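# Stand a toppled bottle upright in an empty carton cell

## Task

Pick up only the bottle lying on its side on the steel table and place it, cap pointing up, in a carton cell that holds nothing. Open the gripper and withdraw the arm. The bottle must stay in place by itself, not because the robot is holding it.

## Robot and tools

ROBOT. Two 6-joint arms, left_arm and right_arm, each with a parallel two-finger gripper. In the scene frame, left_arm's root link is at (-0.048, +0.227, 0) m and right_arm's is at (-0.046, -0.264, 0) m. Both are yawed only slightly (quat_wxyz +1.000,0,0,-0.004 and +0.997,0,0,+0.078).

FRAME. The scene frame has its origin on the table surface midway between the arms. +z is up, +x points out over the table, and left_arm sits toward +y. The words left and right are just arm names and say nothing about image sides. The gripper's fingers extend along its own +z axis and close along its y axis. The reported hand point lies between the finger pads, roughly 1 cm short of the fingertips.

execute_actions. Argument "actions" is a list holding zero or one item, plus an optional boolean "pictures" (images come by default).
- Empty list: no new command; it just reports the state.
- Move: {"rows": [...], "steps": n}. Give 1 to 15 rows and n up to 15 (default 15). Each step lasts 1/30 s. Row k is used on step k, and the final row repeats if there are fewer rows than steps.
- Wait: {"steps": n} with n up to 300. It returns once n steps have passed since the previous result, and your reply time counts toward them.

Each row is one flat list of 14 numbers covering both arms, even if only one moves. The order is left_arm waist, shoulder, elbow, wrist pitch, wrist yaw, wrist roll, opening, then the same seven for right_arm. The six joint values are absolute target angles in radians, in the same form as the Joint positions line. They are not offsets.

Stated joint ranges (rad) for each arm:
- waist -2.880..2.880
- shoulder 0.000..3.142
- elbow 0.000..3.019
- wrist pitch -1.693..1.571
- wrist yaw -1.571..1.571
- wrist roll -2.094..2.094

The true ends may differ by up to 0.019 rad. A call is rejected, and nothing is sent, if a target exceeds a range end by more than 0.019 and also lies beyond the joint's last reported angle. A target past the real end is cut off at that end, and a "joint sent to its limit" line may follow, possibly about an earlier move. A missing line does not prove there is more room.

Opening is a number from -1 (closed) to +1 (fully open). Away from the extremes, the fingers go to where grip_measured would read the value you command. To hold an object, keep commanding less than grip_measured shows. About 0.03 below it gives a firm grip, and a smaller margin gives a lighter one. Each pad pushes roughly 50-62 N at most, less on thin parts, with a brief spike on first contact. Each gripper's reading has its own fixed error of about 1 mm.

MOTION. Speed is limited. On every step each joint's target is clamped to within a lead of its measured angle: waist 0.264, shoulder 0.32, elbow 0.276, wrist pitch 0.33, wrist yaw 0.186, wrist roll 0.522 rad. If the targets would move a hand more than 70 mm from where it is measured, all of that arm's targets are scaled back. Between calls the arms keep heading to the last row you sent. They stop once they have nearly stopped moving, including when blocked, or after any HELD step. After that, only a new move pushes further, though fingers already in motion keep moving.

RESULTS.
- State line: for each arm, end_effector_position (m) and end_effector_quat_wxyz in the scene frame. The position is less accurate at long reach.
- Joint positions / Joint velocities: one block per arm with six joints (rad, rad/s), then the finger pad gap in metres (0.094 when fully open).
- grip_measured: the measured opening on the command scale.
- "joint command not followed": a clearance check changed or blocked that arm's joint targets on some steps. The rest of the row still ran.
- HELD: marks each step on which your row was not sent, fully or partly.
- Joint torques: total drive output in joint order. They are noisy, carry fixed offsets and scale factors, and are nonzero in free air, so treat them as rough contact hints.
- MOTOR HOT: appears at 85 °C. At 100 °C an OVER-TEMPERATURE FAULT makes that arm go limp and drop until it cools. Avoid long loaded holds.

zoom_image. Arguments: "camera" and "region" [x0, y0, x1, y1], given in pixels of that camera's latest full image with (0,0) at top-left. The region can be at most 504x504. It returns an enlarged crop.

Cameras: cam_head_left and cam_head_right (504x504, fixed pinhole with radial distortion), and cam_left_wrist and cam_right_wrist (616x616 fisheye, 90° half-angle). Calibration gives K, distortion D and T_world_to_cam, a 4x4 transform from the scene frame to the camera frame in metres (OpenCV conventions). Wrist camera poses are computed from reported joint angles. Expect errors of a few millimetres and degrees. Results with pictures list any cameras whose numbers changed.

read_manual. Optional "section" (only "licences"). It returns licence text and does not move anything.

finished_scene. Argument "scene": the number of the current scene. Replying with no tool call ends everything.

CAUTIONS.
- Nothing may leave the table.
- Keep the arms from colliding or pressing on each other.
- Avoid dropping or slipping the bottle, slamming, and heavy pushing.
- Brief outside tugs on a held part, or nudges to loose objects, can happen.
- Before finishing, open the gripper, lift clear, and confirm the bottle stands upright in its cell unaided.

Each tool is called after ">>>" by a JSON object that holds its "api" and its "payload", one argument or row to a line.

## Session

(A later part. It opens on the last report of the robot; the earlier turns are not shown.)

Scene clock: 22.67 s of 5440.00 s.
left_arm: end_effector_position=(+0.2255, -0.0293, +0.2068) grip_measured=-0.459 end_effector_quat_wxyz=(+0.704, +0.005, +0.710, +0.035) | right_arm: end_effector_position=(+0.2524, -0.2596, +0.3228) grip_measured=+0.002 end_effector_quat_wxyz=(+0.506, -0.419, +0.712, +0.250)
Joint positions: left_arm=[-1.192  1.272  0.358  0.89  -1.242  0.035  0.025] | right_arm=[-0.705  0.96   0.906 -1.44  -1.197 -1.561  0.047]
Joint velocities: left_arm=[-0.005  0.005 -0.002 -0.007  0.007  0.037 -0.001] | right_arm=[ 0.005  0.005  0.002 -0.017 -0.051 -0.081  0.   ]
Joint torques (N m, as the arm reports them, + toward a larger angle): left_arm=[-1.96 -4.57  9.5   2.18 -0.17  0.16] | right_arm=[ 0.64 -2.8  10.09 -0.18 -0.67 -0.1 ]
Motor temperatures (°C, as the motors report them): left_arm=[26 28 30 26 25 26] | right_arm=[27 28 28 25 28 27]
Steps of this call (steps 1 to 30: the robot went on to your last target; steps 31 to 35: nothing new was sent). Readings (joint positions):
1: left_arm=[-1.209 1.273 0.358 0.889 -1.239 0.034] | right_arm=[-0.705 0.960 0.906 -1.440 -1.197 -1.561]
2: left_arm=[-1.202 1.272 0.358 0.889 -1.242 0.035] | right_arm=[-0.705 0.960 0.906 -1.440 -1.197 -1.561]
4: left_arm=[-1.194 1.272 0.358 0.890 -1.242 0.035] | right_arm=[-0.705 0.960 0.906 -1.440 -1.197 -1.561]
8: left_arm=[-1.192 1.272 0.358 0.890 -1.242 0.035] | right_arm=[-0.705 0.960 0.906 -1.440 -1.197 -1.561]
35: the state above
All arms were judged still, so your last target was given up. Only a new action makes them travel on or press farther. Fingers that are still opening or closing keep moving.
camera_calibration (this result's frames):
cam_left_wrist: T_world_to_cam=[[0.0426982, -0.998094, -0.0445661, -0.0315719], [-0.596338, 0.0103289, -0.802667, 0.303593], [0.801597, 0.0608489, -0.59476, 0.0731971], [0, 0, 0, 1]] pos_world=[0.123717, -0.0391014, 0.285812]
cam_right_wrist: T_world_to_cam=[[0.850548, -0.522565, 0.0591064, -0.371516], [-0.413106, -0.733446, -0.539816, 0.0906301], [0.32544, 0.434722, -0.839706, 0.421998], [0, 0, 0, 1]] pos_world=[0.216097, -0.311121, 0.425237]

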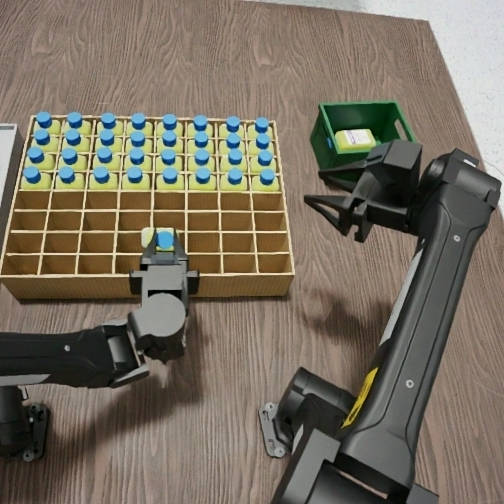

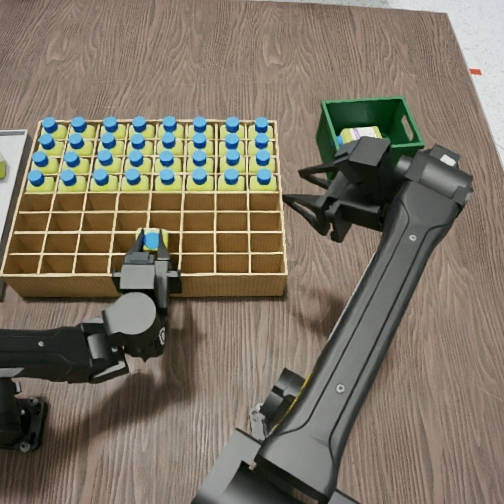

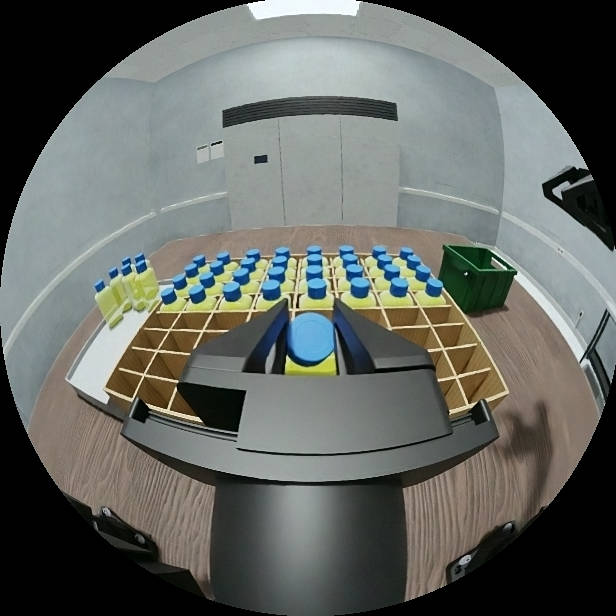

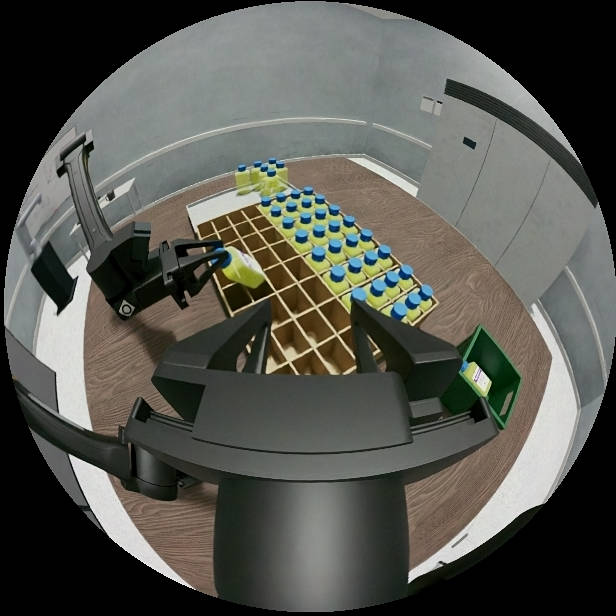

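>>> {"api": "execute_actions", "payload": {
  "actions": [
    {"rows":[[-1.35,1.0,0.385,0.55,-1.0,0.05,-0.52,-0.7,0.971,0.9,-1.45,-1.2,-1.57,0]]}
  ],
  "pictures": false
}}

>>> {"api": "execute_actions", "payload": {
  "actions": [
    {"rows":[[-1.35,0.75,0.385,0.15,-0.5,0.05,-0.52,-0.9,0.971,0.9,-1.45,-1.2,-1.57,0]]}
  ],
  "pictures": false
}}

>>> {"api": "execute_actions", "payload": {
  "actions": [
    {"rows":[[-1.25,0.57,0.385,-0.29,0,0.05,-0.52,-0.9,0.971,0.9,-1.45,-1.2,-1.57,0]]}
  ],
  "pictures": false
}}

>>> {"api": "execute_actions", "payload": {
  "actions": [
    {"steps":20}
  ]
}}

Scene clock: 27.07 s of 5440.00 s.
left_arm: end_effector_position=(+0.1632, -0.0830, +0.2426) grip_measured=-0.517 end_effector_quat_wxyz=(+0.685, +0.170, +0.703, -0.086) | right_arm: end_effector_position=(+0.2524, -0.2596, +0.3228) grip_measured=+0.002 end_effector_quat_wxyz=(+0.506, -0.419, +0.712, +0.250)
Joint positions: left_arm=[-1.359  1.001  0.358  0.555 -1.003  0.039  0.023] | right_arm=[-0.705  0.96   0.906 -1.44  -1.197 -1.561  0.047]
Joint velocities: left_arm=[-0.005  0.015  0.012 -0.042  0.022 -0.051 -0.001] | right_arm=[-0.005 -0.024 -0.012 -0.012 -0.037 -0.051 -0.001]
Joint torques (N m, as the arm reports them, + toward a larger angle): left_arm=[-1.63 -2.04 12.49  1.32  0.02  0.12] | right_arm=[ 0.8  -2.17  9.99 -0.38 -0.71 -0.1 ]
Motor temperatures (°C, as the motors report them): left_arm=[26 28 30 26 25 26] | right_arm=[27 28 29 25 28 27]
Steps of this call (steps 1 to 90: nothing new was sent; then 0.90 s passed at rest; steps 91 to 105: all 15 steps of this action). Readings (joint positions):
91: left_arm=[-1.201 1.247 0.358 0.822 -1.165 0.036] | right_arm=[-0.705 0.960 0.906 -1.440 -1.197 -1.561]
92: left_arm=[-1.230 1.195 0.358 0.720 -1.078 0.037] | right_arm=[-0.705 0.960 0.906 -1.440 -1.197 -1.561]
94: left_arm=[-1.310 1.074 0.358 0.609 -1.011 0.039] | right_arm=[-0.705 0.960 0.906 -1.440 -1.197 -1.561]
98: left_arm=[-1.364 0.961 0.358 0.572 -1.003 0.039] | right_arm=[-0.705 0.960 0.906 -1.440 -1.197 -1.561]
105: the state above

Scene clock: 27.57 s of 5440.00 s.
left_arm: end_effector_position=(+0.1075, -0.1103, +0.2395) grip_measured=-0.517 end_effector_quat_wxyz=(+0.593, +0.373, +0.681, -0.213) | right_arm: end_effector_position=(+0.2472, -0.3202, +0.3231) grip_measured=+0.002 end_effector_quat_wxyz=(+0.529, -0.344, +0.750, +0.197)
Joint positions: left_arm=[-1.354  0.75   0.358  0.155 -0.504  0.04   0.023] | right_arm=[-0.91   0.96   0.906 -1.44  -1.199 -1.562  0.047]
Joint velocities: left_arm=[-0.024  0.005 -0.002 -0.017  0.037 -0.007 -0.001] | right_arm=[-0.005 -0.015 -0.022  0.017  0.051  0.022 -0.002]
Joint torques (N m, as the arm reports them, + toward a larger angle): left_arm=[-2.03  0.07 13.97  1.58  0.04  0.11] | right_arm=[ 1.49 -2.68 10.   -0.2  -0.58 -0.08]
Motor temperatures (°C, as the motors report them): left_arm=[26 27 31 26 25 26] | right_arm=[27 28 29 25 28 27]
Steps of this call (steps 1 to 15: all 15 steps of this action). Readings (joint positions):
1: left_arm=[-1.356 0.975 0.360 0.480 -0.908 0.039] | right_arm=[-0.721 0.960 0.906 -1.440 -1.199 -1.561]
2: left_arm=[-1.355 0.921 0.360 0.360 -0.801 0.040] | right_arm=[-0.763 0.960 0.906 -1.440 -1.199 -1.562]
4: left_arm=[-1.354 0.803 0.358 0.219 -0.597 0.040] | right_arm=[-0.860 0.960 0.906 -1.440 -1.199 -1.562]
8: left_arm=[-1.354 0.716 0.358 0.171 -0.507 0.040] | right_arm=[-0.919 0.960 0.906 -1.440 -1.199 -1.562]
15: the state above

Scene clock: 28.07 s of 5440.00 s.
left_arm: end_effector_position=(+0.0533, -0.0867, +0.1976) grip_measured=-0.517 end_effector_quat_wxyz=(+0.423, +0.518, +0.683, -0.293) | right_arm: end_effector_position=(+0.2472, -0.3202, +0.3231) grip_measured=+0.002 end_effector_quat_wxyz=(+0.529, -0.344, +0.750, +0.197)
Joint positions: left_arm=[-1.25   0.567  0.361 -0.284 -0.004  0.041  0.023] | right_arm=[-0.91   0.96   0.906 -1.44  -1.199 -1.562  0.047]
Joint velocities: left_arm=[-0.005  0.005  0.017 -0.002 -0.037 -0.051 -0.   ] | right_arm=[ 0.005 -0.015  0.022 -0.022 -0.125 -0.007 -0.001]
Joint torques (N m, as the arm reports them, + toward a larger angle): left_arm=[-2.36  1.67 14.23  1.6   0.14  0.12] | right_arm=[ 0.46 -2.75  9.99 -0.33 -0.64 -0.11]
Motor temperatures (°C, as the motors report them): left_arm=[26 27 31 26 25 26] | right_arm=[27 28 29 25 28 27]
Steps of this call (steps 1 to 15: all 15 steps of this action). Readings (joint positions):
1: left_arm=[-1.341 0.731 0.363 0.082 -0.407 0.040] | right_arm=[-0.910 0.960 0.906 -1.440 -1.199 -1.562]
2: left_arm=[-1.318 0.691 0.365 -0.032 -0.300 0.041] | right_arm=[-0.910 0.960 0.906 -1.440 -1.199 -1.562]
4: left_arm=[-1.269 0.604 0.361 -0.196 -0.098 0.041] | right_arm=[-0.910 0.960 0.906 -1.440 -1.199 -1.562]
8: left_arm=[-1.250 0.550 0.361 -0.272 -0.006 0.041] | right_arm=[-0.910 0.960 0.906 -1.440 -1.199 -1.562]
15: the state above

Scene clock: 28.73 s of 5440.00 s.
left_arm: end_effector_position=(+0.0533, -0.0867, +0.1976) grip_measured=-0.517 end_effector_quat_wxyz=(+0.423, +0.518, +0.683, -0.293) | right_arm: end_effector_position=(+0.2472, -0.3202, +0.3231) grip_measured=+0.002 end_effector_quat_wxyz=(+0.529, -0.344, +0.750, +0.197)
Joint positions: left_arm=[-1.25   0.567  0.361 -0.284 -0.004  0.041  0.023] | right_arm=[-0.91   0.96   0.906 -1.44  -1.199 -1.562  0.047]
Joint velocities: left_arm=[-0.024 -0.005 -0.012 -0.002  0.007 -0.066 -0.001] | right_arm=[-0.005 -0.015  0.007 -0.027  0.022  0.037  0.   ]
Joint torques (N m, as the arm reports them, + toward a larger angle): left_arm=[-2.34  1.63 14.19  1.54  0.14  0.12] | right_arm=[ 0.15 -1.81 10.1  -0.24 -0.59 -0.13]
Motor temperatures (°C, as the motors report them): left_arm=[26 27 31 26 25 26] | right_arm=[27 28 29 25 28 27]
Steps of this call (steps 1 to 15: the robot went on to your last target; steps 16 to 20: nothing new was sent). Readings (joint positions):
1: left_arm=[-1.250 0.567 0.361 -0.284 -0.004 0.041] | right_arm=[-0.910 0.960 0.906 -1.440 -1.199 -1.562]
2: left_arm=[-1.250 0.567 0.361 -0.284 -0.004 0.041] | right_arm=[-0.910 0.960 0.906 -1.440 -1.199 -1.562]
4: left_arm=[-1.250 0.567 0.361 -0.284 -0.004 0.041] | right_arm=[-0.910 0.960 0.906 -1.440 -1.199 -1.562]
8: left_arm=[-1.250 0.567 0.361 -0.284 -0.004 0.041] | right_arm=[-0.910 0.960 0.906 -1.440 -1.199 -1.562]
20: the state above
All arms were judged still, so your last target was given up. Only a new action makes them travel on or press farther. Fingers that are still opening or closing keep moving.
camera_calibration (this result's frames):
cam_left_wrist: T_world_to_cam=[[-0.953949, -0.298771, -0.0267686, 0.0282369], [-0.257847, 0.862326, -0.435786, 0.177441], [0.153284, -0.408815, -0.899652, 0.263261], [0, 0, 0, 1]] pos_world=[0.0323357, -0.0369508, 0.314926]
cam_right_wrist: T_world_to_cam=[[0.726906, -0.684128, 0.0598127, -0.420134], [-0.552182, -0.634041, -0.541375, 0.110936], [0.408293, 0.360501, -0.838651, 0.40569], [0, 0, 0, 1]] pos_world=[0.201014, -0.363338, 0.42542]

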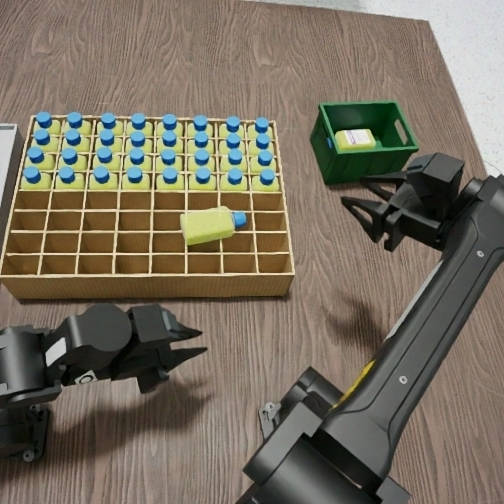

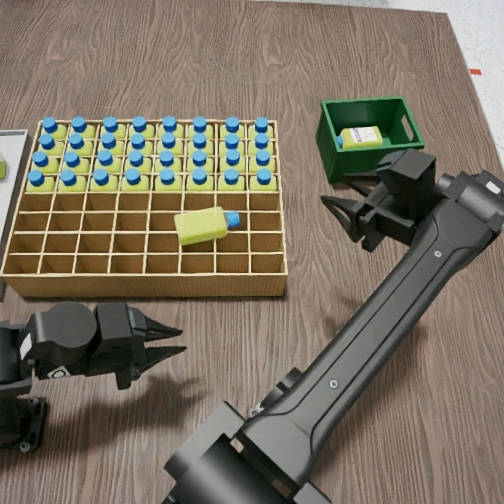

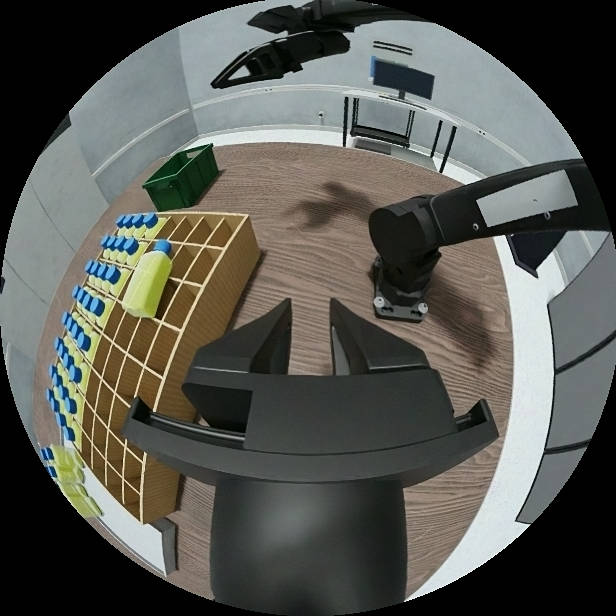

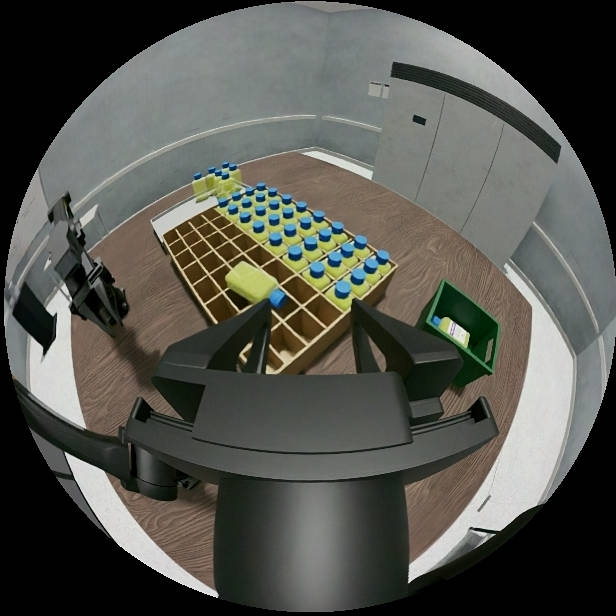

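>>> {"api": "execute_actions", "payload": {
  "actions": [
    {"rows":[[-1.0,1.1,1.2,-1.3,0,0.53,0.3,-1.1,0.971,0.9,-1.45,-0.3,-1.57,0]]}
  ],
  "pictures": false
}}

>>> {"api": "execute_actions", "payload": {
  "actions": [
    {"steps":20}
  ],
  "pictures": false
}}

>>> {"api": "execute_actions", "payload": {
  "actions": [
    {"rows":[[-0.816,1.72,1.65,-1.455,0,0.53,0.3,-1.1,0.971,0.9,-1.45,-0.3,-1.57,0]]}
  ],
  "pictures": false
}}

>>> {"api": "execute_actions", "payload": {
  "actions": [
    {"steps":30}
  ]
}}

Scene clock: 32.77 s of 5440.00 s.
left_arm: end_effector_position=(+0.1557, -0.0866, +0.2530) grip_measured=+0.297 end_effector_quat_wxyz=(+0.133, +0.664, +0.735, -0.034) | right_arm: end_effector_position=(+0.1453, -0.4459, +0.2200) grip_measured=+0.001 end_effector_quat_wxyz=(+0.155, -0.301, +0.941, +0.013)
Joint positions: left_arm=[-0.985  1.141  1.106 -1.261 -0.001  0.477  0.061] | right_arm=[-1.111  0.961  0.902 -1.441 -0.304 -1.563  0.047]
Joint velocities: left_arm=[-0.044 -0.396  0.706 -0.481  0.066  0.212 -0.   ] | right_arm=[ 0.015  0.005 -0.012 -0.007  0.022  0.022  0.   ]
Joint torques (N m, as the arm reports them, + toward a larger angle): left_arm=[-3.25 -6.1  15.84  0.77  0.06  0.13] | right_arm=[ 0.23 -2.56 10.41 -0.21 -0.08 -0.06]
Motor temperatures (°C, as the motors report them): left_arm=[26 27 32 26 25 26] | right_arm=[27 28 29 25 28 27]
Steps of this call (steps 1 to 90: nothing new was sent; then 0.53 s passed at rest; steps 91 to 105: all 15 steps of this action). Readings (joint positions):
91: left_arm=[-1.232 0.588 0.384 -0.344 0.004 0.103] | right_arm=[-0.924 0.959 0.906 -1.440 -1.111 -1.562]
92: left_arm=[-1.187 0.645 0.431 -0.439 0.005 0.171] | right_arm=[-0.964 0.959 0.905 -1.440 -1.009 -1.563]
94: left_arm=[-1.074 0.824 0.569 -0.651 0.004 0.289] | right_arm=[-1.058 0.960 0.903 -1.441 -0.802 -1.563]
98: left_arm=[-0.980 1.149 0.887 -1.053 -0.001 0.412] | right_arm=[-1.116 0.961 0.903 -1.441 -0.386 -1.563]
105: the state above

Scene clock: 33.43 s of 5440.00 s.
left_arm: end_effector_position=(+0.1544, -0.0887, +0.2954) grip_measured=+0.297 end_effector_quat_wxyz=(+0.170, +0.677, +0.715, -0.041) | right_arm: end_effector_position=(+0.1454, -0.4458, +0.2200) grip_measured=+0.001 end_effector_quat_wxyz=(+0.155, -0.301, +0.941, +0.013)
Joint positions: left_arm=[-0.991  1.098  1.171 -1.293 -0.001  0.517  0.061] | right_arm=[-1.11   0.961  0.902 -1.441 -0.304 -1.563  0.047]
Joint velocities: left_arm=[ 0.015 -0.015  0.002 -0.017  0.037  0.037 -0.002] | right_arm=[ 0.005 -0.005 -0.017  0.017 -0.037  0.037  0.   ]
Joint torques (N m, as the arm reports them, + toward a larger angle): left_arm=[-3.06 -4.47 13.99  0.75  0.07  0.13] | right_arm=[ 0.97 -2.4  10.32 -0.33 -0.06 -0.08]
Motor temperatures (°C, as the motors report them): left_arm=[26 27 32 26 25 26] | right_arm=[27 28 29 25 28 27]
Steps of this call (steps 1 to 20: the robot went on to your last target). Readings (joint positions):
1: left_arm=[-0.987 1.127 1.127 -1.273 -0.001 0.485] | right_arm=[-1.110 0.961 0.902 -1.441 -0.304 -1.563]
2: left_arm=[-0.989 1.114 1.145 -1.280 -0.001 0.492] | right_arm=[-1.110 0.961 0.902 -1.441 -0.304 -1.563]
4: left_arm=[-0.991 1.091 1.166 -1.285 -0.001 0.501] | right_arm=[-1.110 0.961 0.902 -1.441 -0.304 -1.563]
8: left_arm=[-0.991 1.081 1.171 -1.292 -0.001 0.511] | right_arm=[-1.110 0.961 0.902 -1.441 -0.304 -1.563]
20: the state above

Scene clock: 33.93 s of 5440.00 s.
left_arm: end_effector_position=(+0.3151, -0.1652, +0.1740) grip_measured=+0.297 end_effector_quat_wxyz=(-0.022, +0.621, +0.784, +0.002) | right_arm: end_effector_position=(+0.1454, -0.4458, +0.2200) grip_measured=+0.001 end_effector_quat_wxyz=(+0.155, -0.301, +0.941, +0.013)
Joint positions: left_arm=[-0.814  1.787  1.613 -1.441  0.002  0.518  0.061] | right_arm=[-1.11   0.961  0.902 -1.441 -0.304 -1.563  0.047]
Joint velocities: left_arm=[-0.005  0.386 -0.012 -0.066  0.022 -0.007  0.001] | right_arm=[ 0.005  0.015  0.007  0.007 -0.037  0.066  0.   ]
Joint torques (N m, as the arm reports them, + toward a larger angle): left_arm=[ -2.83 -20.69  13.77   0.13  -0.1    0.15] | right_arm=[ 0.33 -2.41 10.47 -0.31 -0.05 -0.06]
Motor temperatures (°C, as the motors report them): left_arm=[26 27 32 26 25 26] | right_arm=[27 28 29 25 28 27]
Steps of this call (steps 1 to 15: all 15 steps of this action). Readings (joint positions):
1: left_arm=[-0.983 1.115 1.187 -1.321 0.002 0.517] | right_arm=[-1.110 0.961 0.902 -1.441 -0.304 -1.563]
2: left_arm=[-0.965 1.150 1.227 -1.359 0.003 0.518] | right_arm=[-1.110 0.961 0.902 -1.441 -0.304 -1.563]
4: left_arm=[-0.915 1.255 1.326 -1.399 0.003 0.518] | right_arm=[-1.110 0.961 0.902 -1.441 -0.304 -1.563]
8: left_arm=[-0.844 1.499 1.522 -1.423 0.003 0.518] | right_arm=[-1.110 0.961 0.902 -1.441 -0.304 -1.563]
15: the state above

Scene clock: 34.93 s of 5440.00 s.
left_arm: end_effector_position=(+0.3108, -0.1606, +0.2106) grip_measured=+0.297 end_effector_quat_wxyz=(+0.010, +0.621, +0.784, -0.003) | right_arm: end_effector_position=(+0.1454, -0.4458, +0.2200) grip_measured=+0.001 end_effector_quat_wxyz=(+0.155, -0.301, +0.941, +0.013)
Joint positions: left_arm=[-0.814  1.715  1.613 -1.448  0.002  0.518  0.061] | right_arm=[-1.11   0.961  0.902 -1.441 -0.304 -1.563  0.047]
Joint velocities: left_arm=[-0.015 -0.005  0.002  0.012  0.066 -0.007 -0.   ] | right_arm=[ 0.005  0.005 -0.022  0.012  0.007  0.022 -0.002]
Joint torques (N m, as the arm reports them, + toward a larger angle): left_arm=[ -2.59 -11.84  13.89   0.25  -0.08   0.14] | right_arm=[ 0.48 -2.54 10.34 -0.24 -0.06 -0.08]
Motor temperatures (°C, as the motors report them): left_arm=[26 28 32 26 25 26] | right_arm=[27 28 29 25 28 27]
Steps of this call (steps 1 to 30: the robot went on to your last target). Readings (joint positions):
1: left_arm=[-0.814 1.796 1.613 -1.443 0.002 0.518] | right_arm=[-1.110 0.961 0.902 -1.441 -0.304 -1.563]
2: left_arm=[-0.814 1.796 1.613 -1.444 0.002 0.518] | right_arm=[-1.110 0.961 0.902 -1.441 -0.304 -1.563]
4: left_arm=[-0.814 1.783 1.613 -1.446 0.002 0.518] | right_arm=[-1.110 0.961 0.902 -1.441 -0.304 -1.563]
8: left_arm=[-0.814 1.738 1.613 -1.447 0.002 0.518] | right_arm=[-1.110 0.961 0.902 -1.441 -0.304 -1.563]
30: the state above
All arms were judged still, so your last target was given up. Only a new action makes them travel on or press farther. Fingers that are still opening or closing keep moving.
camera_calibration (this result's frames):
cam_left_wrist: T_world_to_cam=[[-0.970274, -0.241872, -0.00809824, 0.262482], [-0.202568, 0.793388, 0.574022, 0.0722977], [-0.132415, 0.558599, -0.8188, 0.432471], [0, 0, 0, 1]] pos_world=[0.32659, -0.235451, 0.314732]
cam_right_wrist: T_world_to_cam=[[0.566096, -0.822015, 0.0618544, -0.464441], [-0.792523, -0.522068, 0.315201, -0.184333], [-0.226808, -0.227455, -0.947007, 0.260115], [0, 0, 0, 1]] pos_world=[0.175827, -0.418847, 0.333161]

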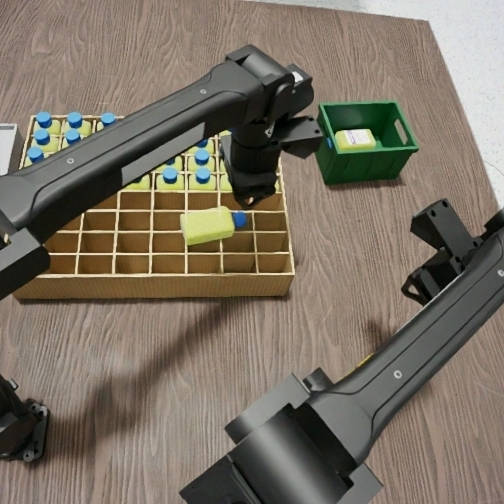

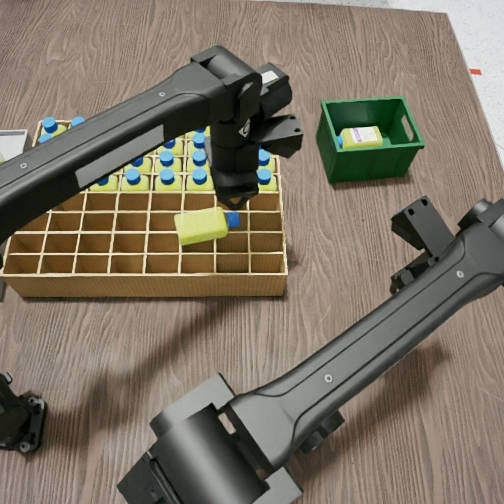

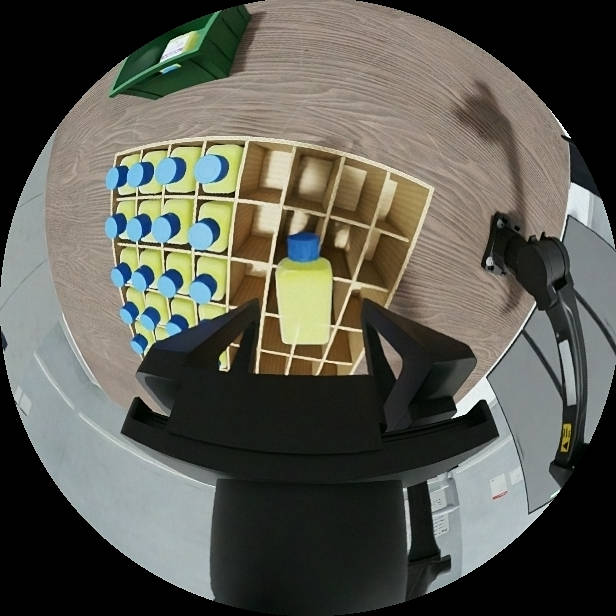

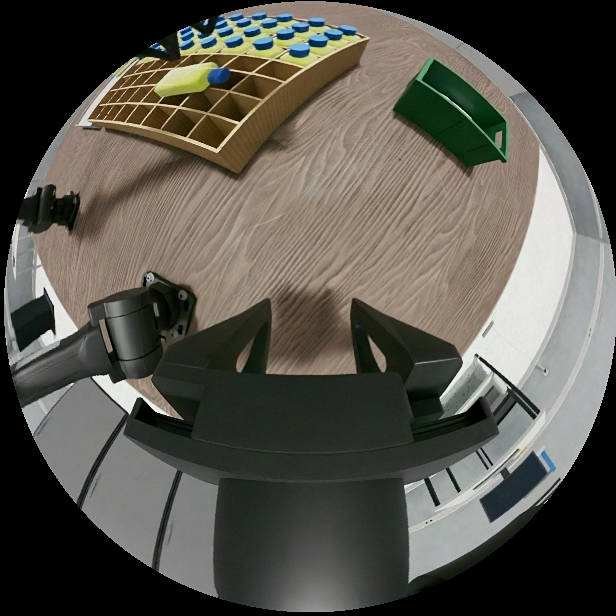

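>>> {"api": "execute_actions", "payload": {
  "actions": [
    {"rows":[[-0.802,1.76,1.55,-1.34,0,0.48,0.3,-1.1,0.971,0.9,-1.45,-0.3,-1.57,0]]}
  ],
  "pictures": false
}}

>>> {"api": "execute_actions", "payload": {
  "actions": [
    {"rows":[[-0.802,1.78,1.505,-1.27,0,0.48,0.3,-1.1,0.971,0.9,-1.45,-0.3,-1.57,0]]}
  ],
  "pictures": false
}}

>>> {"api": "execute_actions", "payload": {
  "actions": [
    {"rows":[[-0.802,1.795,1.473,-1.232,0,0.48,0.3,-1.1,0.971,0.9,-1.45,-0.3,-1.57,0]]}
  ]
}}

Scene clock: 38.33 s of 5440.00 s.
left_arm: end_effector_position=(+0.3145, -0.1625, +0.1529) grip_measured=+0.297 end_effector_quat_wxyz=(-0.007, +0.610, +0.792, +0.000) | right_arm: end_effector_position=(+0.1454, -0.4458, +0.2200) grip_measured=+0.001 end_effector_quat_wxyz=(+0.155, -0.301, +0.941, +0.013)
Joint positions: left_arm=[-0.811  1.773  1.538 -1.35   0.002  0.493  0.061] | right_arm=[-1.11   0.961  0.902 -1.441 -0.304 -1.563  0.047]
Joint velocities: left_arm=[ 0.024 -0.005  0.002 -0.022  0.037  0.037  0.001] | right_arm=[-0.005 -0.015 -0.027 -0.007  0.022 -0.022  0.001]
Joint torques (N m, as the arm reports them, + toward a larger angle): left_arm=[ -1.74 -14.11  11.58   0.69  -0.07  -0.07] | right_arm=[ 0.24 -2.32 10.27 -0.29 -0.12 -0.07]
Motor temperatures (°C, as the motors report them): left_arm=[26 28 32 26 25 26] | right_arm=[27 28 29 25 28 27]
Steps of this call (steps 1 to 87: nothing new was sent; steps 88 to 102: all 15 steps of this action). Readings (joint positions):
88: left_arm=[-0.814 1.716 1.603 -1.427 0.002 0.514] | right_arm=[-1.110 0.961 0.902 -1.441 -0.304 -1.563]
89: left_arm=[-0.814 1.715 1.590 -1.396 0.002 0.510] | right_arm=[-1.110 0.961 0.902 -1.441 -0.304 -1.563]
91: left_arm=[-0.813 1.726 1.566 -1.364 0.002 0.503] | right_arm=[-1.110 0.961 0.902 -1.441 -0.304 -1.563]
95: left_arm=[-0.812 1.762 1.543 -1.352 0.002 0.497] | right_arm=[-1.110 0.961 0.902 -1.441 -0.304 -1.563]
102: the state above

Scene clock: 38.83 s of 5440.00 s.
left_arm: end_effector_position=(+0.3173, -0.1655, +0.1360) grip_measured=+0.297 end_effector_quat_wxyz=(+0.006, +0.610, +0.792, -0.002) | right_arm: end_effector_position=(+0.1454, -0.4458, +0.2200) grip_measured=+0.001 end_effector_quat_wxyz=(+0.155, -0.301, +0.941, +0.013)
Joint positions: left_arm=[-0.811  1.778  1.499 -1.28   0.002  0.493  0.061] | right_arm=[-1.11   0.961  0.902 -1.441 -0.304 -1.563  0.047]
Joint velocities: left_arm=[-0.005 -0.015 -0.017 -0.007 -0.022  0.022 -0.   ] | right_arm=[-0.005 -0.015  0.012 -0.007  0.066 -0.022 -0.   ]
Joint torques (N m, as the arm reports them, + toward a larger angle): left_arm=[ -1.63 -12.59  10.76   0.86  -0.07  -0.05] | right_arm=[ 0.73 -2.77 10.32 -0.24 -0.09 -0.14]
Motor temperatures (°C, as the motors report them): left_arm=[26 28 32 26 25 26] | right_arm=[27 28 29 25 28 27]
Steps of this call (steps 1 to 15: all 15 steps of this action). Readings (joint positions):
1: left_arm=[-0.811 1.773 1.532 -1.334 0.002 0.493] | right_arm=[-1.110 0.961 0.902 -1.441 -0.304 -1.563]
2: left_arm=[-0.811 1.771 1.524 -1.312 0.002 0.493] | right_arm=[-1.110 0.961 0.902 -1.441 -0.304 -1.563]
4: left_arm=[-0.811 1.773 1.510 -1.289 0.002 0.493] | right_arm=[-1.110 0.961 0.902 -1.441 -0.304 -1.563]
8: left_arm=[-0.811 1.778 1.499 -1.282 0.002 0.493] | right_arm=[-1.110 0.961 0.902 -1.441 -0.304 -1.563]
15: the state above

Scene clock: 39.33 s of 5440.00 s.
left_arm: end_effector_position=(+0.3157, -0.1638, +0.1162) grip_measured=+0.297 end_effector_quat_wxyz=(+0.001, +0.610, +0.792, -0.001) | right_arm: end_effector_position=(+0.1454, -0.4458, +0.2200) grip_measured=+0.001 end_effector_quat_wxyz=(+0.155, -0.301, +0.941, +0.013)
Joint positions: left_arm=[-0.811  1.794  1.467 -1.242  0.002  0.493  0.061] | right_arm=[-1.11   0.961  0.902 -1.441 -0.304 -1.563  0.047]
Joint velocities: left_arm=[-0.015 -0.015 -0.007 -0.002  0.022 -0.066 -0.001] | right_arm=[-0.005 -0.015  0.012 -0.012  0.022 -0.007 -0.   ]
Joint torques (N m, as the arm reports them, + toward a larger angle): left_arm=[ -1.61 -13.07  10.64   0.82  -0.07  -0.05] | right_arm=[ 0.93 -2.58 10.48 -0.48 -0.1  -0.08]
Motor temperatures (°C, as the motors report them): left_arm=[26 28 32 26 25 26] | right_arm=[27 28 29 25 28 27]
Steps of this call (steps 1 to 15: all 15 steps of this action). Readings (joint positions):
1: left_arm=[-0.811 1.778 1.495 -1.271 0.002 0.493] | right_arm=[-1.110 0.961 0.902 -1.441 -0.304 -1.563]
2: left_arm=[-0.811 1.778 1.490 -1.259 0.002 0.493] | right_arm=[-1.110 0.961 0.902 -1.441 -0.304 -1.563]
4: left_arm=[-0.811 1.782 1.479 -1.247 0.002 0.493] | right_arm=[-1.110 0.961 0.902 -1.441 -0.304 -1.563]
8: left_arm=[-0.811 1.792 1.468 -1.244 0.002 0.493] | right_arm=[-1.110 0.961 0.902 -1.441 -0.304 -1.563]
15: the state above
camera_calibration (this result's frames):
cam_left_wrist: T_world_to_cam=[[-0.963211, -0.268746, 0.000645182, 0.258035], [-0.21724, 0.780017, 0.586839, 0.130929], [-0.158214, 0.56511, -0.809703, 0.365715], [0, 0, 0, 1]] pos_world=[0.334846, -0.23945, 0.21912]
cam_right_wrist: T_world_to_cam=[[0.566096, -0.822015, 0.0618544, -0.464441], [-0.792523, -0.522068, 0.315201, -0.184333], [-0.226808, -0.227455, -0.947007, 0.260115], [0, 0, 0, 1]] pos_world=[0.175827, -0.418847, 0.333161]

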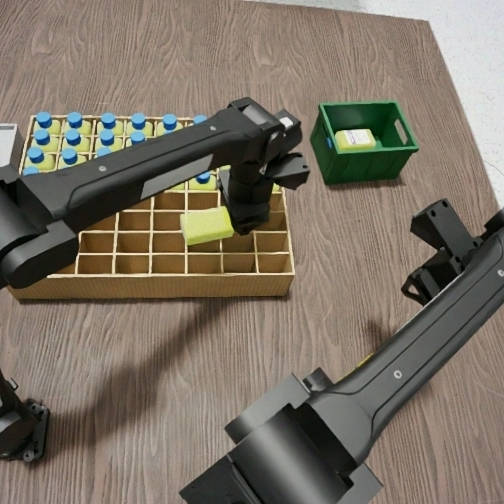

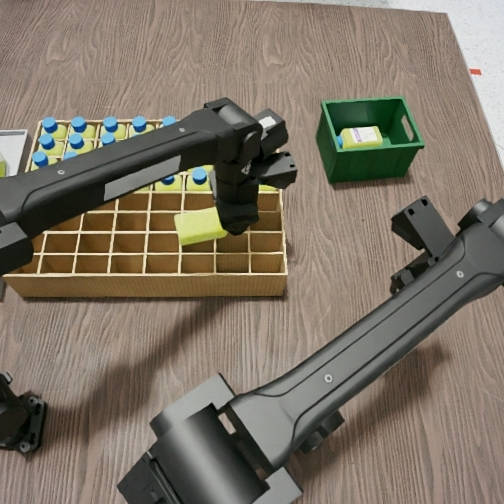

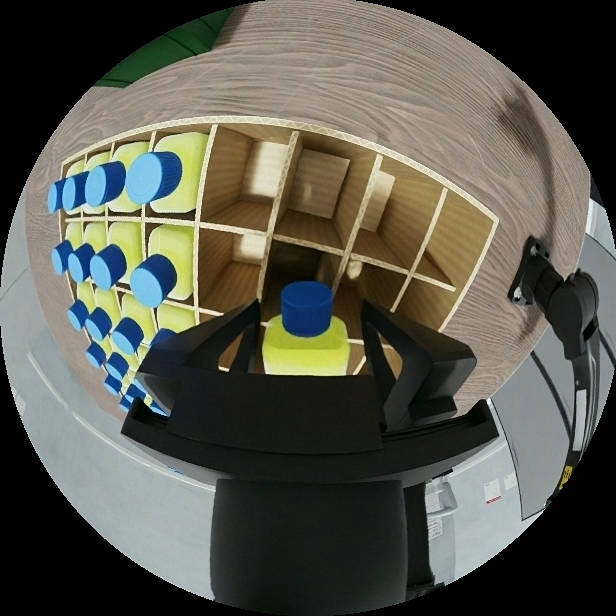

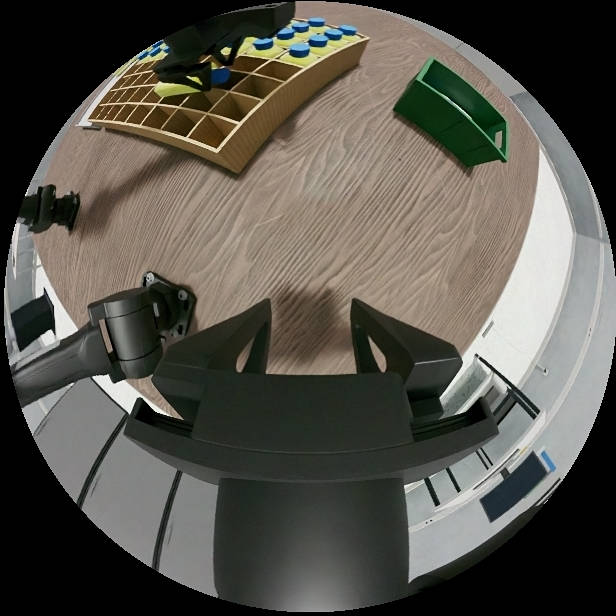

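A little lower and outward, grip, then carry high.

>>> {"api": "execute_actions", "payload": {
  "actions": [
    {"rows":[[-0.802,1.81,1.473,-1.212,0,0.48,0.3,-1.1,0.971,0.9,-1.45,-0.3,-1.57,0]],"steps":12}
  ],
  "pictures": false
}}

>>> {"api": "execute_actions", "payload": {
  "actions": [
    {"rows":[[-0.802,1.81,1.473,-1.212,0,0.48,-0.5,-1.1,0.971,0.9,-1.45,-0.3,-1.57,0]]}
  ],
  "pictures": false
}}

>>> {"api": "execute_actions", "payload": {
  "actions": [
    {"rows":[[-0.802,1.5,1.473,-1.212,0,0.3,-0.5,-1.1,0.971,0.9,-1.45,-0.3,-1.57,0]]}
  ],
  "pictures": false
}}

>>> {"api": "execute_actions", "payload": {
  "actions": [
    {"rows":[[-0.802,1.1,1.1,-0.8,-0.4,0.03,-0.5,-1.1,0.971,0.9,-1.45,-0.3,-1.57,0]]}
  ],
  "pictures": false
}}

>>> {"api": "execute_actions", "payload": {
  "actions": [
    {"rows":[[-1.0,1.0,0.85,0.0,-1.0,0.03,-0.5,-1.1,0.971,0.9,-1.45,-0.3,-1.57,0]]}
  ],
  "pictures": false
}}

>>> {"api": "execute_actions", "payload": {
  "actions": [
    {"rows":[[-1.19,1.1,0.55,0.55,-1.245,0.03,-0.5,-0.7,0.971,0.9,-1.45,-1.2,-1.57,0]]}
  ],
  "pictures": false
}}

>>> {"api": "execute_actions", "payload": {
  "actions": [
    {"rows":[[-1.19,1.24,0.385,0.88,-1.245,0.03,-0.5,-0.7,0.971,0.9,-1.45,-1.2,-1.57,0]]}
  ],
  "pictures": false
}}

>>> {"api": "execute_actions", "payload": {
  "actions": [
    {"steps":20}
  ]
}}

>>> {"api": "zoom_image", "payload": {
  "camera": "cam_right_wrist",
  "region": [170,220,290,340]
}}

Scene clock: 44.73 s of 5440.00 s.
left_arm: end_effector_position=(+0.3188, -0.1671, +0.1111) grip_measured=+0.297 end_effector_quat_wxyz=(+0.006, +0.610, +0.793, -0.002) | right_arm: end_effector_position=(+0.1454, -0.4458, +0.2200) grip_measured=+0.001 end_effector_quat_wxyz=(+0.155, -0.301, +0.941, +0.013)
Joint positions: left_arm=[-0.811  1.804  1.467 -1.222  0.002  0.492  0.061] | right_arm=[-1.11   0.961  0.902 -1.441 -0.304 -1.563  0.047]
Joint velocities: left_arm=[-0.005  0.005 -0.002 -0.007 -0.022 -0.022  0.   ] | right_arm=[-0.005 -0.005 -0.017 -0.007  0.007 -0.022 -0.   ]
Joint torques (N m, as the arm reports them, + toward a larger angle): left_arm=[ -1.61 -12.26  10.66   0.84  -0.07  -0.05] | right_arm=[ 0.45 -2.06 10.45 -0.25 -0.07 -0.11]
Motor temperatures (°C, as the motors report them): left_arm=[26 28 32 26 25 26] | right_arm=[27 28 29 25 28 27]
Steps of this call (steps 1 to 15: the robot went on to your last target; steps 16 to 90: nothing new was sent; then 2.00 s passed at rest; steps 91 to 102: all 12 steps of this action). Readings (joint positions):
91: left_arm=[-0.811 1.794 1.467 -1.238 0.002 0.493] | right_arm=[-1.110 0.961 0.902 -1.441 -0.304 -1.563]
92: left_arm=[-0.811 1.796 1.467 -1.232 0.002 0.493] | right_arm=[-1.110 0.961 0.902 -1.441 -0.304 -1.563]
94: left_arm=[-0.811 1.798 1.467 -1.225 0.002 0.492] | right_arm=[-1.110 0.961 0.902 -1.441 -0.304 -1.563]
98: left_arm=[-0.811 1.803 1.467 -1.222 0.002 0.492] | right_arm=[-1.110 0.961 0.902 -1.441 -0.304 -1.563]
102: the state above

Scene clock: 45.23 s of 5440.00 s.
left_arm: end_effector_position=(+0.3189, -0.1672, +0.1111) grip_measured=-0.425 end_effector_quat_wxyz=(+0.006, +0.610, +0.793, -0.002) | right_arm: end_effector_position=(+0.1454, -0.4458, +0.2200) grip_measured=+0.001 end_effector_quat_wxyz=(+0.155, -0.301, +0.941, +0.013)
Joint positions: left_arm=[-0.811  1.804  1.467 -1.222  0.002  0.492  0.027] | right_arm=[-1.11   0.961  0.902 -1.441 -0.304 -1.563  0.047]
Joint velocities: left_arm=[ 0.005 -0.005 -0.012 -0.002  0.007 -0.081 -0.   ] | right_arm=[-0.005 -0.005  0.007 -0.017  0.037 -0.007  0.   ]
Joint torques (N m, as the arm reports them, + toward a larger angle): left_arm=[ -1.64 -12.67  10.63   0.85  -0.07  -0.05] | right_arm=[ 0.57 -2.29 10.4  -0.24 -0.09 -0.05]
Motor temperatures (°C, as the motors report them): left_arm=[26 28 32 26 25 26] | right_arm=[27 28 29 25 28 27]
Steps of this call (steps 1 to 15: all 15 steps of this action). Readings (joint positions):
1: left_arm=[-0.811 1.804 1.467 -1.222 0.002 0.492] | right_arm=[-1.110 0.961 0.902 -1.441 -0.304 -1.563]
2: left_arm=[-0.811 1.804 1.467 -1.222 0.002 0.492] | right_arm=[-1.110 0.961 0.902 -1.441 -0.304 -1.563]
4: left_arm=[-0.811 1.804 1.467 -1.222 0.002 0.492] | right_arm=[-1.110 0.961 0.902 -1.441 -0.304 -1.563]
8: left_arm=[-0.811 1.804 1.467 -1.222 0.002 0.492] | right_arm=[-1.110 0.961 0.902 -1.441 -0.304 -1.563]
15: the state above

Scene clock: 45.73 s of 5440.00 s.
left_arm: end_effector_position=(+0.2993, -0.1463, +0.2699) grip_measured=-0.425 end_effector_quat_wxyz=(+0.156, +0.536, +0.828, -0.040) | right_arm: end_effector_position=(+0.1454, -0.4458, +0.2200) grip_measured=+0.001 end_effector_quat_wxyz=(+0.155, -0.301, +0.941, +0.013)
Joint positions: left_arm=[-0.811  1.467  1.438 -1.219  0.002  0.33   0.027] | right_arm=[-1.11   0.961  0.902 -1.441 -0.304 -1.563  0.047]
Joint velocities: left_arm=[-0.015 -0.19   0.032 -0.002 -0.007 -0.168  0.001] | right_arm=[-0.015 -0.015 -0.022  0.002 -0.095 -0.007  0.   ]
Joint torques (N m, as the arm reports them, + toward a larger angle): left_arm=[-1.69 -5.85 14.31  1.23 -0.08 -0.04] | right_arm=[ 0.74 -2.84 10.45 -0.3  -0.06 -0.11]
Motor temperatures (°C, as the motors report them): left_arm=[26 28 32 26 25 26] | right_arm=[27 28 29 25 28 27]
Steps of this call (steps 1 to 15: all 15 steps of this action). Readings (joint positions):
1: left_arm=[-0.811 1.796 1.465 -1.220 0.002 0.482] | right_arm=[-1.110 0.961 0.902 -1.441 -0.304 -1.563]
2: left_arm=[-0.811 1.784 1.457 -1.219 0.002 0.469] | right_arm=[-1.110 0.961 0.902 -1.441 -0.304 -1.563]
4: left_arm=[-0.811 1.742 1.441 -1.219 0.002 0.444] | right_arm=[-1.110 0.961 0.902 -1.441 -0.304 -1.563]
8: left_arm=[-0.811 1.630 1.437 -1.219 0.002 0.395] | right_arm=[-1.110 0.961 0.902 -1.441 -0.304 -1.563]
15: the state above

Scene clock: 46.23 s of 5440.00 s.
left_arm: end_effector_position=(+0.3057, -0.0495, +0.3186) grip_measured=-0.425 end_effector_quat_wxyz=(+0.396, +0.317, +0.861, +0.040) | right_arm: end_effector_position=(+0.1454, -0.4458, +0.2200) grip_measured=+0.001 end_effector_quat_wxyz=(+0.155, -0.301, +0.941, +0.013)
Joint positions: left_arm=[-0.803  1.088  1.071 -0.817 -0.397  0.051  0.027] | right_arm=[-1.11   0.961  0.902 -1.441 -0.304 -1.563  0.047]
Joint velocities: left_arm=[-0.005  0.259  0.012  0.007 -0.022 -0.11   0.   ] | right_arm=[-0.015  0.005 -0.012 -0.037 -0.037  0.007  0.001]
Joint torques (N m, as the arm reports them, + toward a larger angle): left_arm=[-2.18 -5.41 14.43  2.06 -0.37 -0.04] | right_arm=[ 0.68 -2.53 10.37 -0.37 -0.08 -0.1 ]
Motor temperatures (°C, as the motors report them): left_arm=[26 28 32 26 25 26] | right_arm=[27 28 29 25 28 27]
Steps of this call (steps 1 to 15: all 15 steps of this action). Readings (joint positions):
1: left_arm=[-0.814 1.435 1.398 -1.149 -0.067 0.286] | right_arm=[-1.110 0.961 0.902 -1.441 -0.304 -1.563]
2: left_arm=[-0.816 1.380 1.314 -1.038 -0.152 0.246] | right_arm=[-1.110 0.961 0.902 -1.441 -0.304 -1.563]
4: left_arm=[-0.815 1.249 1.156 -0.910 -0.319 0.178] | right_arm=[-1.110 0.961 0.902 -1.441 -0.304 -1.563]
8: left_arm=[-0.803 1.081 1.065 -0.851 -0.396 0.097] | right_arm=[-1.110 0.961 0.902 -1.441 -0.304 -1.563]
15: the state above

Scene clock: 46.73 s of 5440.00 s.
left_arm: end_effector_position=(+0.2921, -0.0483, +0.3717) grip_measured=-0.425 end_effector_quat_wxyz=(+0.659, +0.087, +0.744, +0.072) | right_arm: end_effector_position=(+0.1454, -0.4458, +0.2200) grip_measured=+0.001 end_effector_quat_wxyz=(+0.155, -0.301, +0.941, +0.013)
Joint positions: left_arm=[-1.007  1.005  0.801 -0.022 -0.996  0.036  0.027] | right_arm=[-1.11   0.961  0.902 -1.441 -0.304 -1.563  0.047]
Joint velocities: left_arm=[ 0.015 -0.005  0.007 -0.002  0.022 -0.022 -0.   ] | right_arm=[ 0.005 -0.015 -0.012 -0.002 -0.037  0.037 -0.001]
Joint torques (N m, as the arm reports them, + toward a larger angle): left_arm=[-2.36 -4.1  16.33  2.45 -0.36 -0.02] | right_arm=[ 0.58 -2.22 10.34 -0.36 -0.11 -0.1 ]
Motor temperatures (°C, as the motors report them): left_arm=[26 28 32 26 25 26] | right_arm=[27 28 29 25 28 27]
Steps of this call (steps 1 to 15: all 15 steps of this action). Readings (joint positions):
1: left_arm=[-0.822 1.087 1.034 -0.740 -0.490 0.044] | right_arm=[-1.110 0.961 0.902 -1.441 -0.304 -1.563]
2: left_arm=[-0.858 1.069 0.970 -0.619 -0.601 0.043] | right_arm=[-1.110 0.961 0.902 -1.441 -0.304 -1.563]
4: left_arm=[-0.950 1.039 0.854 -0.412 -0.797 0.038] | right_arm=[-1.110 0.961 0.902 -1.441 -0.304 -1.563]
8: left_arm=[-1.024 1.033 0.797 -0.098 -0.981 0.036] | right_arm=[-1.110 0.961 0.902 -1.441 -0.304 -1.563]
15: the state above

Scene clock: 47.23 s of 5440.00 s.
left_arm: end_effector_position=(+0.2311, -0.0512, +0.2709) grip_measured=-0.425 end_effector_quat_wxyz=(+0.696, +0.028, +0.716, +0.052) | right_arm: end_effector_position=(+0.2520, -0.2557, +0.3206) grip_measured=+0.001 end_effector_quat_wxyz=(+0.503, -0.423, +0.710, +0.255)
Joint positions: left_arm=[-1.199  1.117  0.507  0.527 -1.24   0.035  0.027] | right_arm=[-0.692  0.962  0.901 -1.441 -1.197 -1.563  0.047]
Joint velocities: left_arm=[ 0.005 -0.132 -0.002  0.051 -0.022  0.051 -0.   ] | right_arm=[-0.063 -0.005  0.012  0.012 -0.007 -0.007  0.001]
Joint torques (N m, as the arm reports them, + toward a larger angle): left_arm=[-1.73 -4.35 14.11  2.23 -0.32  0.  ] | right_arm=[-0.92 -2.47 10.53 -0.23 -0.65 -0.06]
Motor temperatures (°C, as the motors report them): left_arm=[26 28 32 26 25 26] | right_arm=[27 28 30 25 28 27]
Steps of this call (steps 1 to 15: all 15 steps of this action). Readings (joint positions):
1: left_arm=[-1.016 1.010 0.782 0.022 -1.044 0.035] | right_arm=[-1.094 0.961 0.901 -1.441 -0.375 -1.563]
2: left_arm=[-1.036 1.013 0.749 0.095 -1.109 0.035] | right_arm=[-1.044 0.961 0.901 -1.441 -0.462 -1.563]
4: left_arm=[-1.097 1.035 0.653 0.267 -1.208 0.035] | right_arm=[-0.897 0.961 0.901 -1.441 -0.639 -1.563]
8: left_arm=[-1.200 1.119 0.516 0.483 -1.236 0.035] | right_arm=[-0.670 0.962 0.901 -1.441 -1.058 -1.563]
15: the state above

Scene clock: 47.73 s of 5440.00 s.
left_arm: end_effector_position=(+0.2230, -0.0287, +0.2073) grip_measured=-0.425 end_effector_quat_wxyz=(+0.701, +0.013, +0.712, +0.038) | right_arm: end_effector_position=(+0.2520, -0.2560, +0.3208) grip_measured=+0.001 end_effector_quat_wxyz=(+0.503, -0.422, +0.710, +0.255)
Joint positions: left_arm=[-1.198  1.254  0.355  0.859 -1.242  0.035  0.027] | right_arm=[-0.694  0.962  0.901 -1.441 -1.198 -1.563  0.047]
Joint velocities: left_arm=[-0.005 -0.034 -0.012 -0.007  0.007  0.022  0.001] | right_arm=[-0.015  0.005 -0.012  0.002 -0.007  0.037  0.   ]
Joint torques (N m, as the arm reports them, + toward a larger angle): left_arm=[-1.78 -4.2  10.78  2.21 -0.18  0.  ] | right_arm=[-0.7  -2.57 10.46 -0.28 -0.66 -0.11]
Motor temperatures (°C, as the motors report them): left_arm=[26 28 32 26 25 26] | right_arm=[27 28 30 25 28 27]
Steps of this call (steps 1 to 15: all 15 steps of this action). Readings (joint positions):
1: left_arm=[-1.199 1.127 0.489 0.603 -1.241 0.035] | right_arm=[-0.694 0.962 0.901 -1.441 -1.197 -1.563]
2: left_arm=[-1.199 1.147 0.463 0.712 -1.241 0.035] | right_arm=[-0.694 0.962 0.901 -1.441 -1.197 -1.563]
4: left_arm=[-1.198 1.201 0.411 0.816 -1.241 0.035] | right_arm=[-0.694 0.962 0.901 -1.441 -1.198 -1.563]
8: left_arm=[-1.198 1.267 0.356 0.841 -1.242 0.035] | right_arm=[-0.694 0.962 0.901 -1.441 -1.198 -1.563]
15: the state above

Scene clock: 48.40 s of 5440.00 s.
left_arm: end_effector_position=(+0.2230, -0.0287, +0.2073) grip_measured=-0.425 end_effector_quat_wxyz=(+0.701, +0.013, +0.712, +0.038) | right_arm: end_effector_position=(+0.2520, -0.2560, +0.3208) grip_measured=+0.001 end_effector_quat_wxyz=(+0.503, -0.422, +0.710, +0.255)
Joint positions: left_arm=[-1.198  1.254  0.355  0.859 -1.242  0.035  0.027] | right_arm=[-0.694  0.962  0.901 -1.441 -1.198 -1.563  0.047]
Joint velocities: left_arm=[-0.015 -0.015 -0.007 -0.002 -0.051 -0.051  0.   ] | right_arm=[-0.005 -0.015 -0.007 -0.017 -0.095 -0.007 -0.   ]
Joint torques (N m, as the arm reports them, + toward a larger angle): left_arm=[-1.7  -4.59 10.84  2.21 -0.17  0.  ] | right_arm=[-0.65 -2.16 10.46 -0.28 -0.64 -0.09]
Motor temperatures (°C, as the motors report them): left_arm=[26 28 32 26 25 26] | right_arm=[27 28 30 25 28 27]
Steps of this call (steps 1 to 15: the robot went on to your last target; steps 16 to 20: nothing new was sent). Readings (joint positions):
1: left_arm=[-1.198 1.254 0.355 0.859 -1.242 0.035] | right_arm=[-0.694 0.962 0.901 -1.441 -1.198 -1.563]
2: left_arm=[-1.198 1.254 0.355 0.859 -1.242 0.035] | right_arm=[-0.694 0.962 0.901 -1.441 -1.198 -1.563]
4: left_arm=[-1.198 1.254 0.355 0.859 -1.242 0.035] | right_arm=[-0.694 0.962 0.901 -1.441 -1.198 -1.563]
8: left_arm=[-1.198 1.254 0.355 0.859 -1.242 0.035] | right_arm=[-0.694 0.962 0.901 -1.441 -1.198 -1.563]
20: the state above
All arms were judged still, so your last target was given up. Only a new action makes them travel on or press farther. Fingers that are still opening or closing keep moving.
camera_calibration (this result's frames):
cam_left_wrist: T_world_to_cam=[[0.0363105, -0.997579, -0.0593085, -0.0263743], [-0.600933, 0.0256228, -0.798889, 0.303153], [0.798474, 0.0646484, -0.598548, 0.076947], [0, 0, 0, 1]] pos_world=[0.121692, -0.0390526, 0.286678]
cam_right_wrist: T_world_to_cam=[[0.85708, -0.512343, 0.0540237, -0.366544], [-0.406424, -0.736857, -0.540242, 0.0896176], [0.316597, 0.441074, -0.839774, 0.422723], [0, 0, 0, 1]] pos_world=[0.216747, -0.308213, 0.423209]

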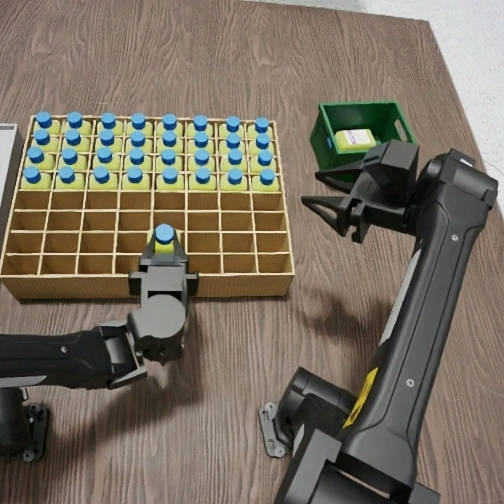

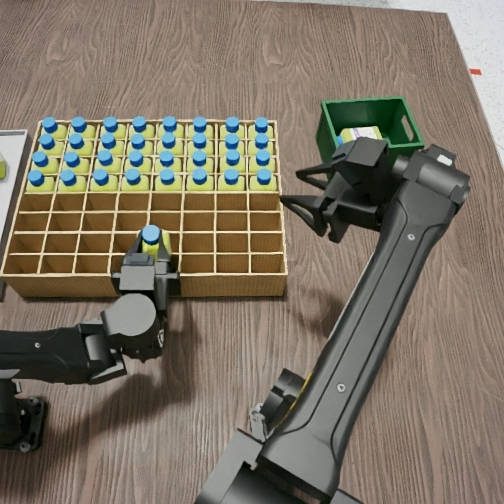

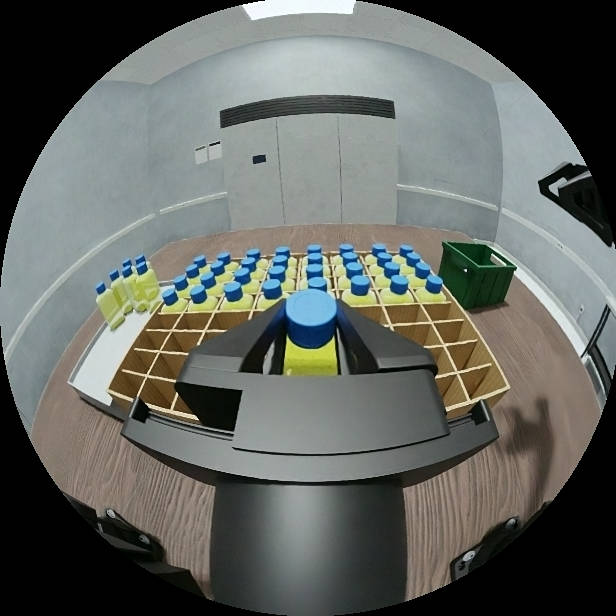

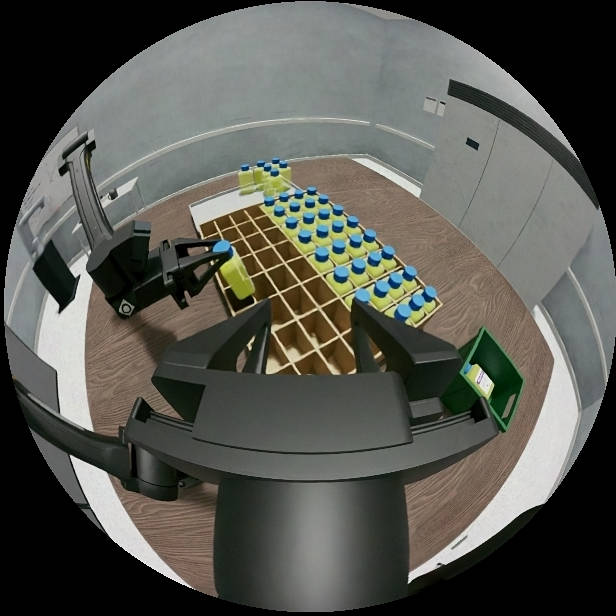

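Region (170, 220, 290, 340) of cam_right_wrist's 616x616 image, scaled by 4.200, with more detail than that image has.

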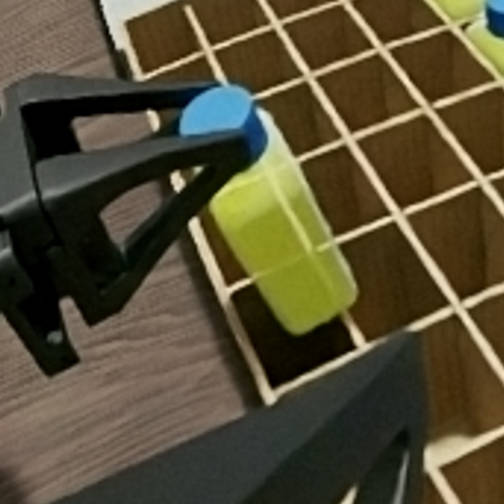

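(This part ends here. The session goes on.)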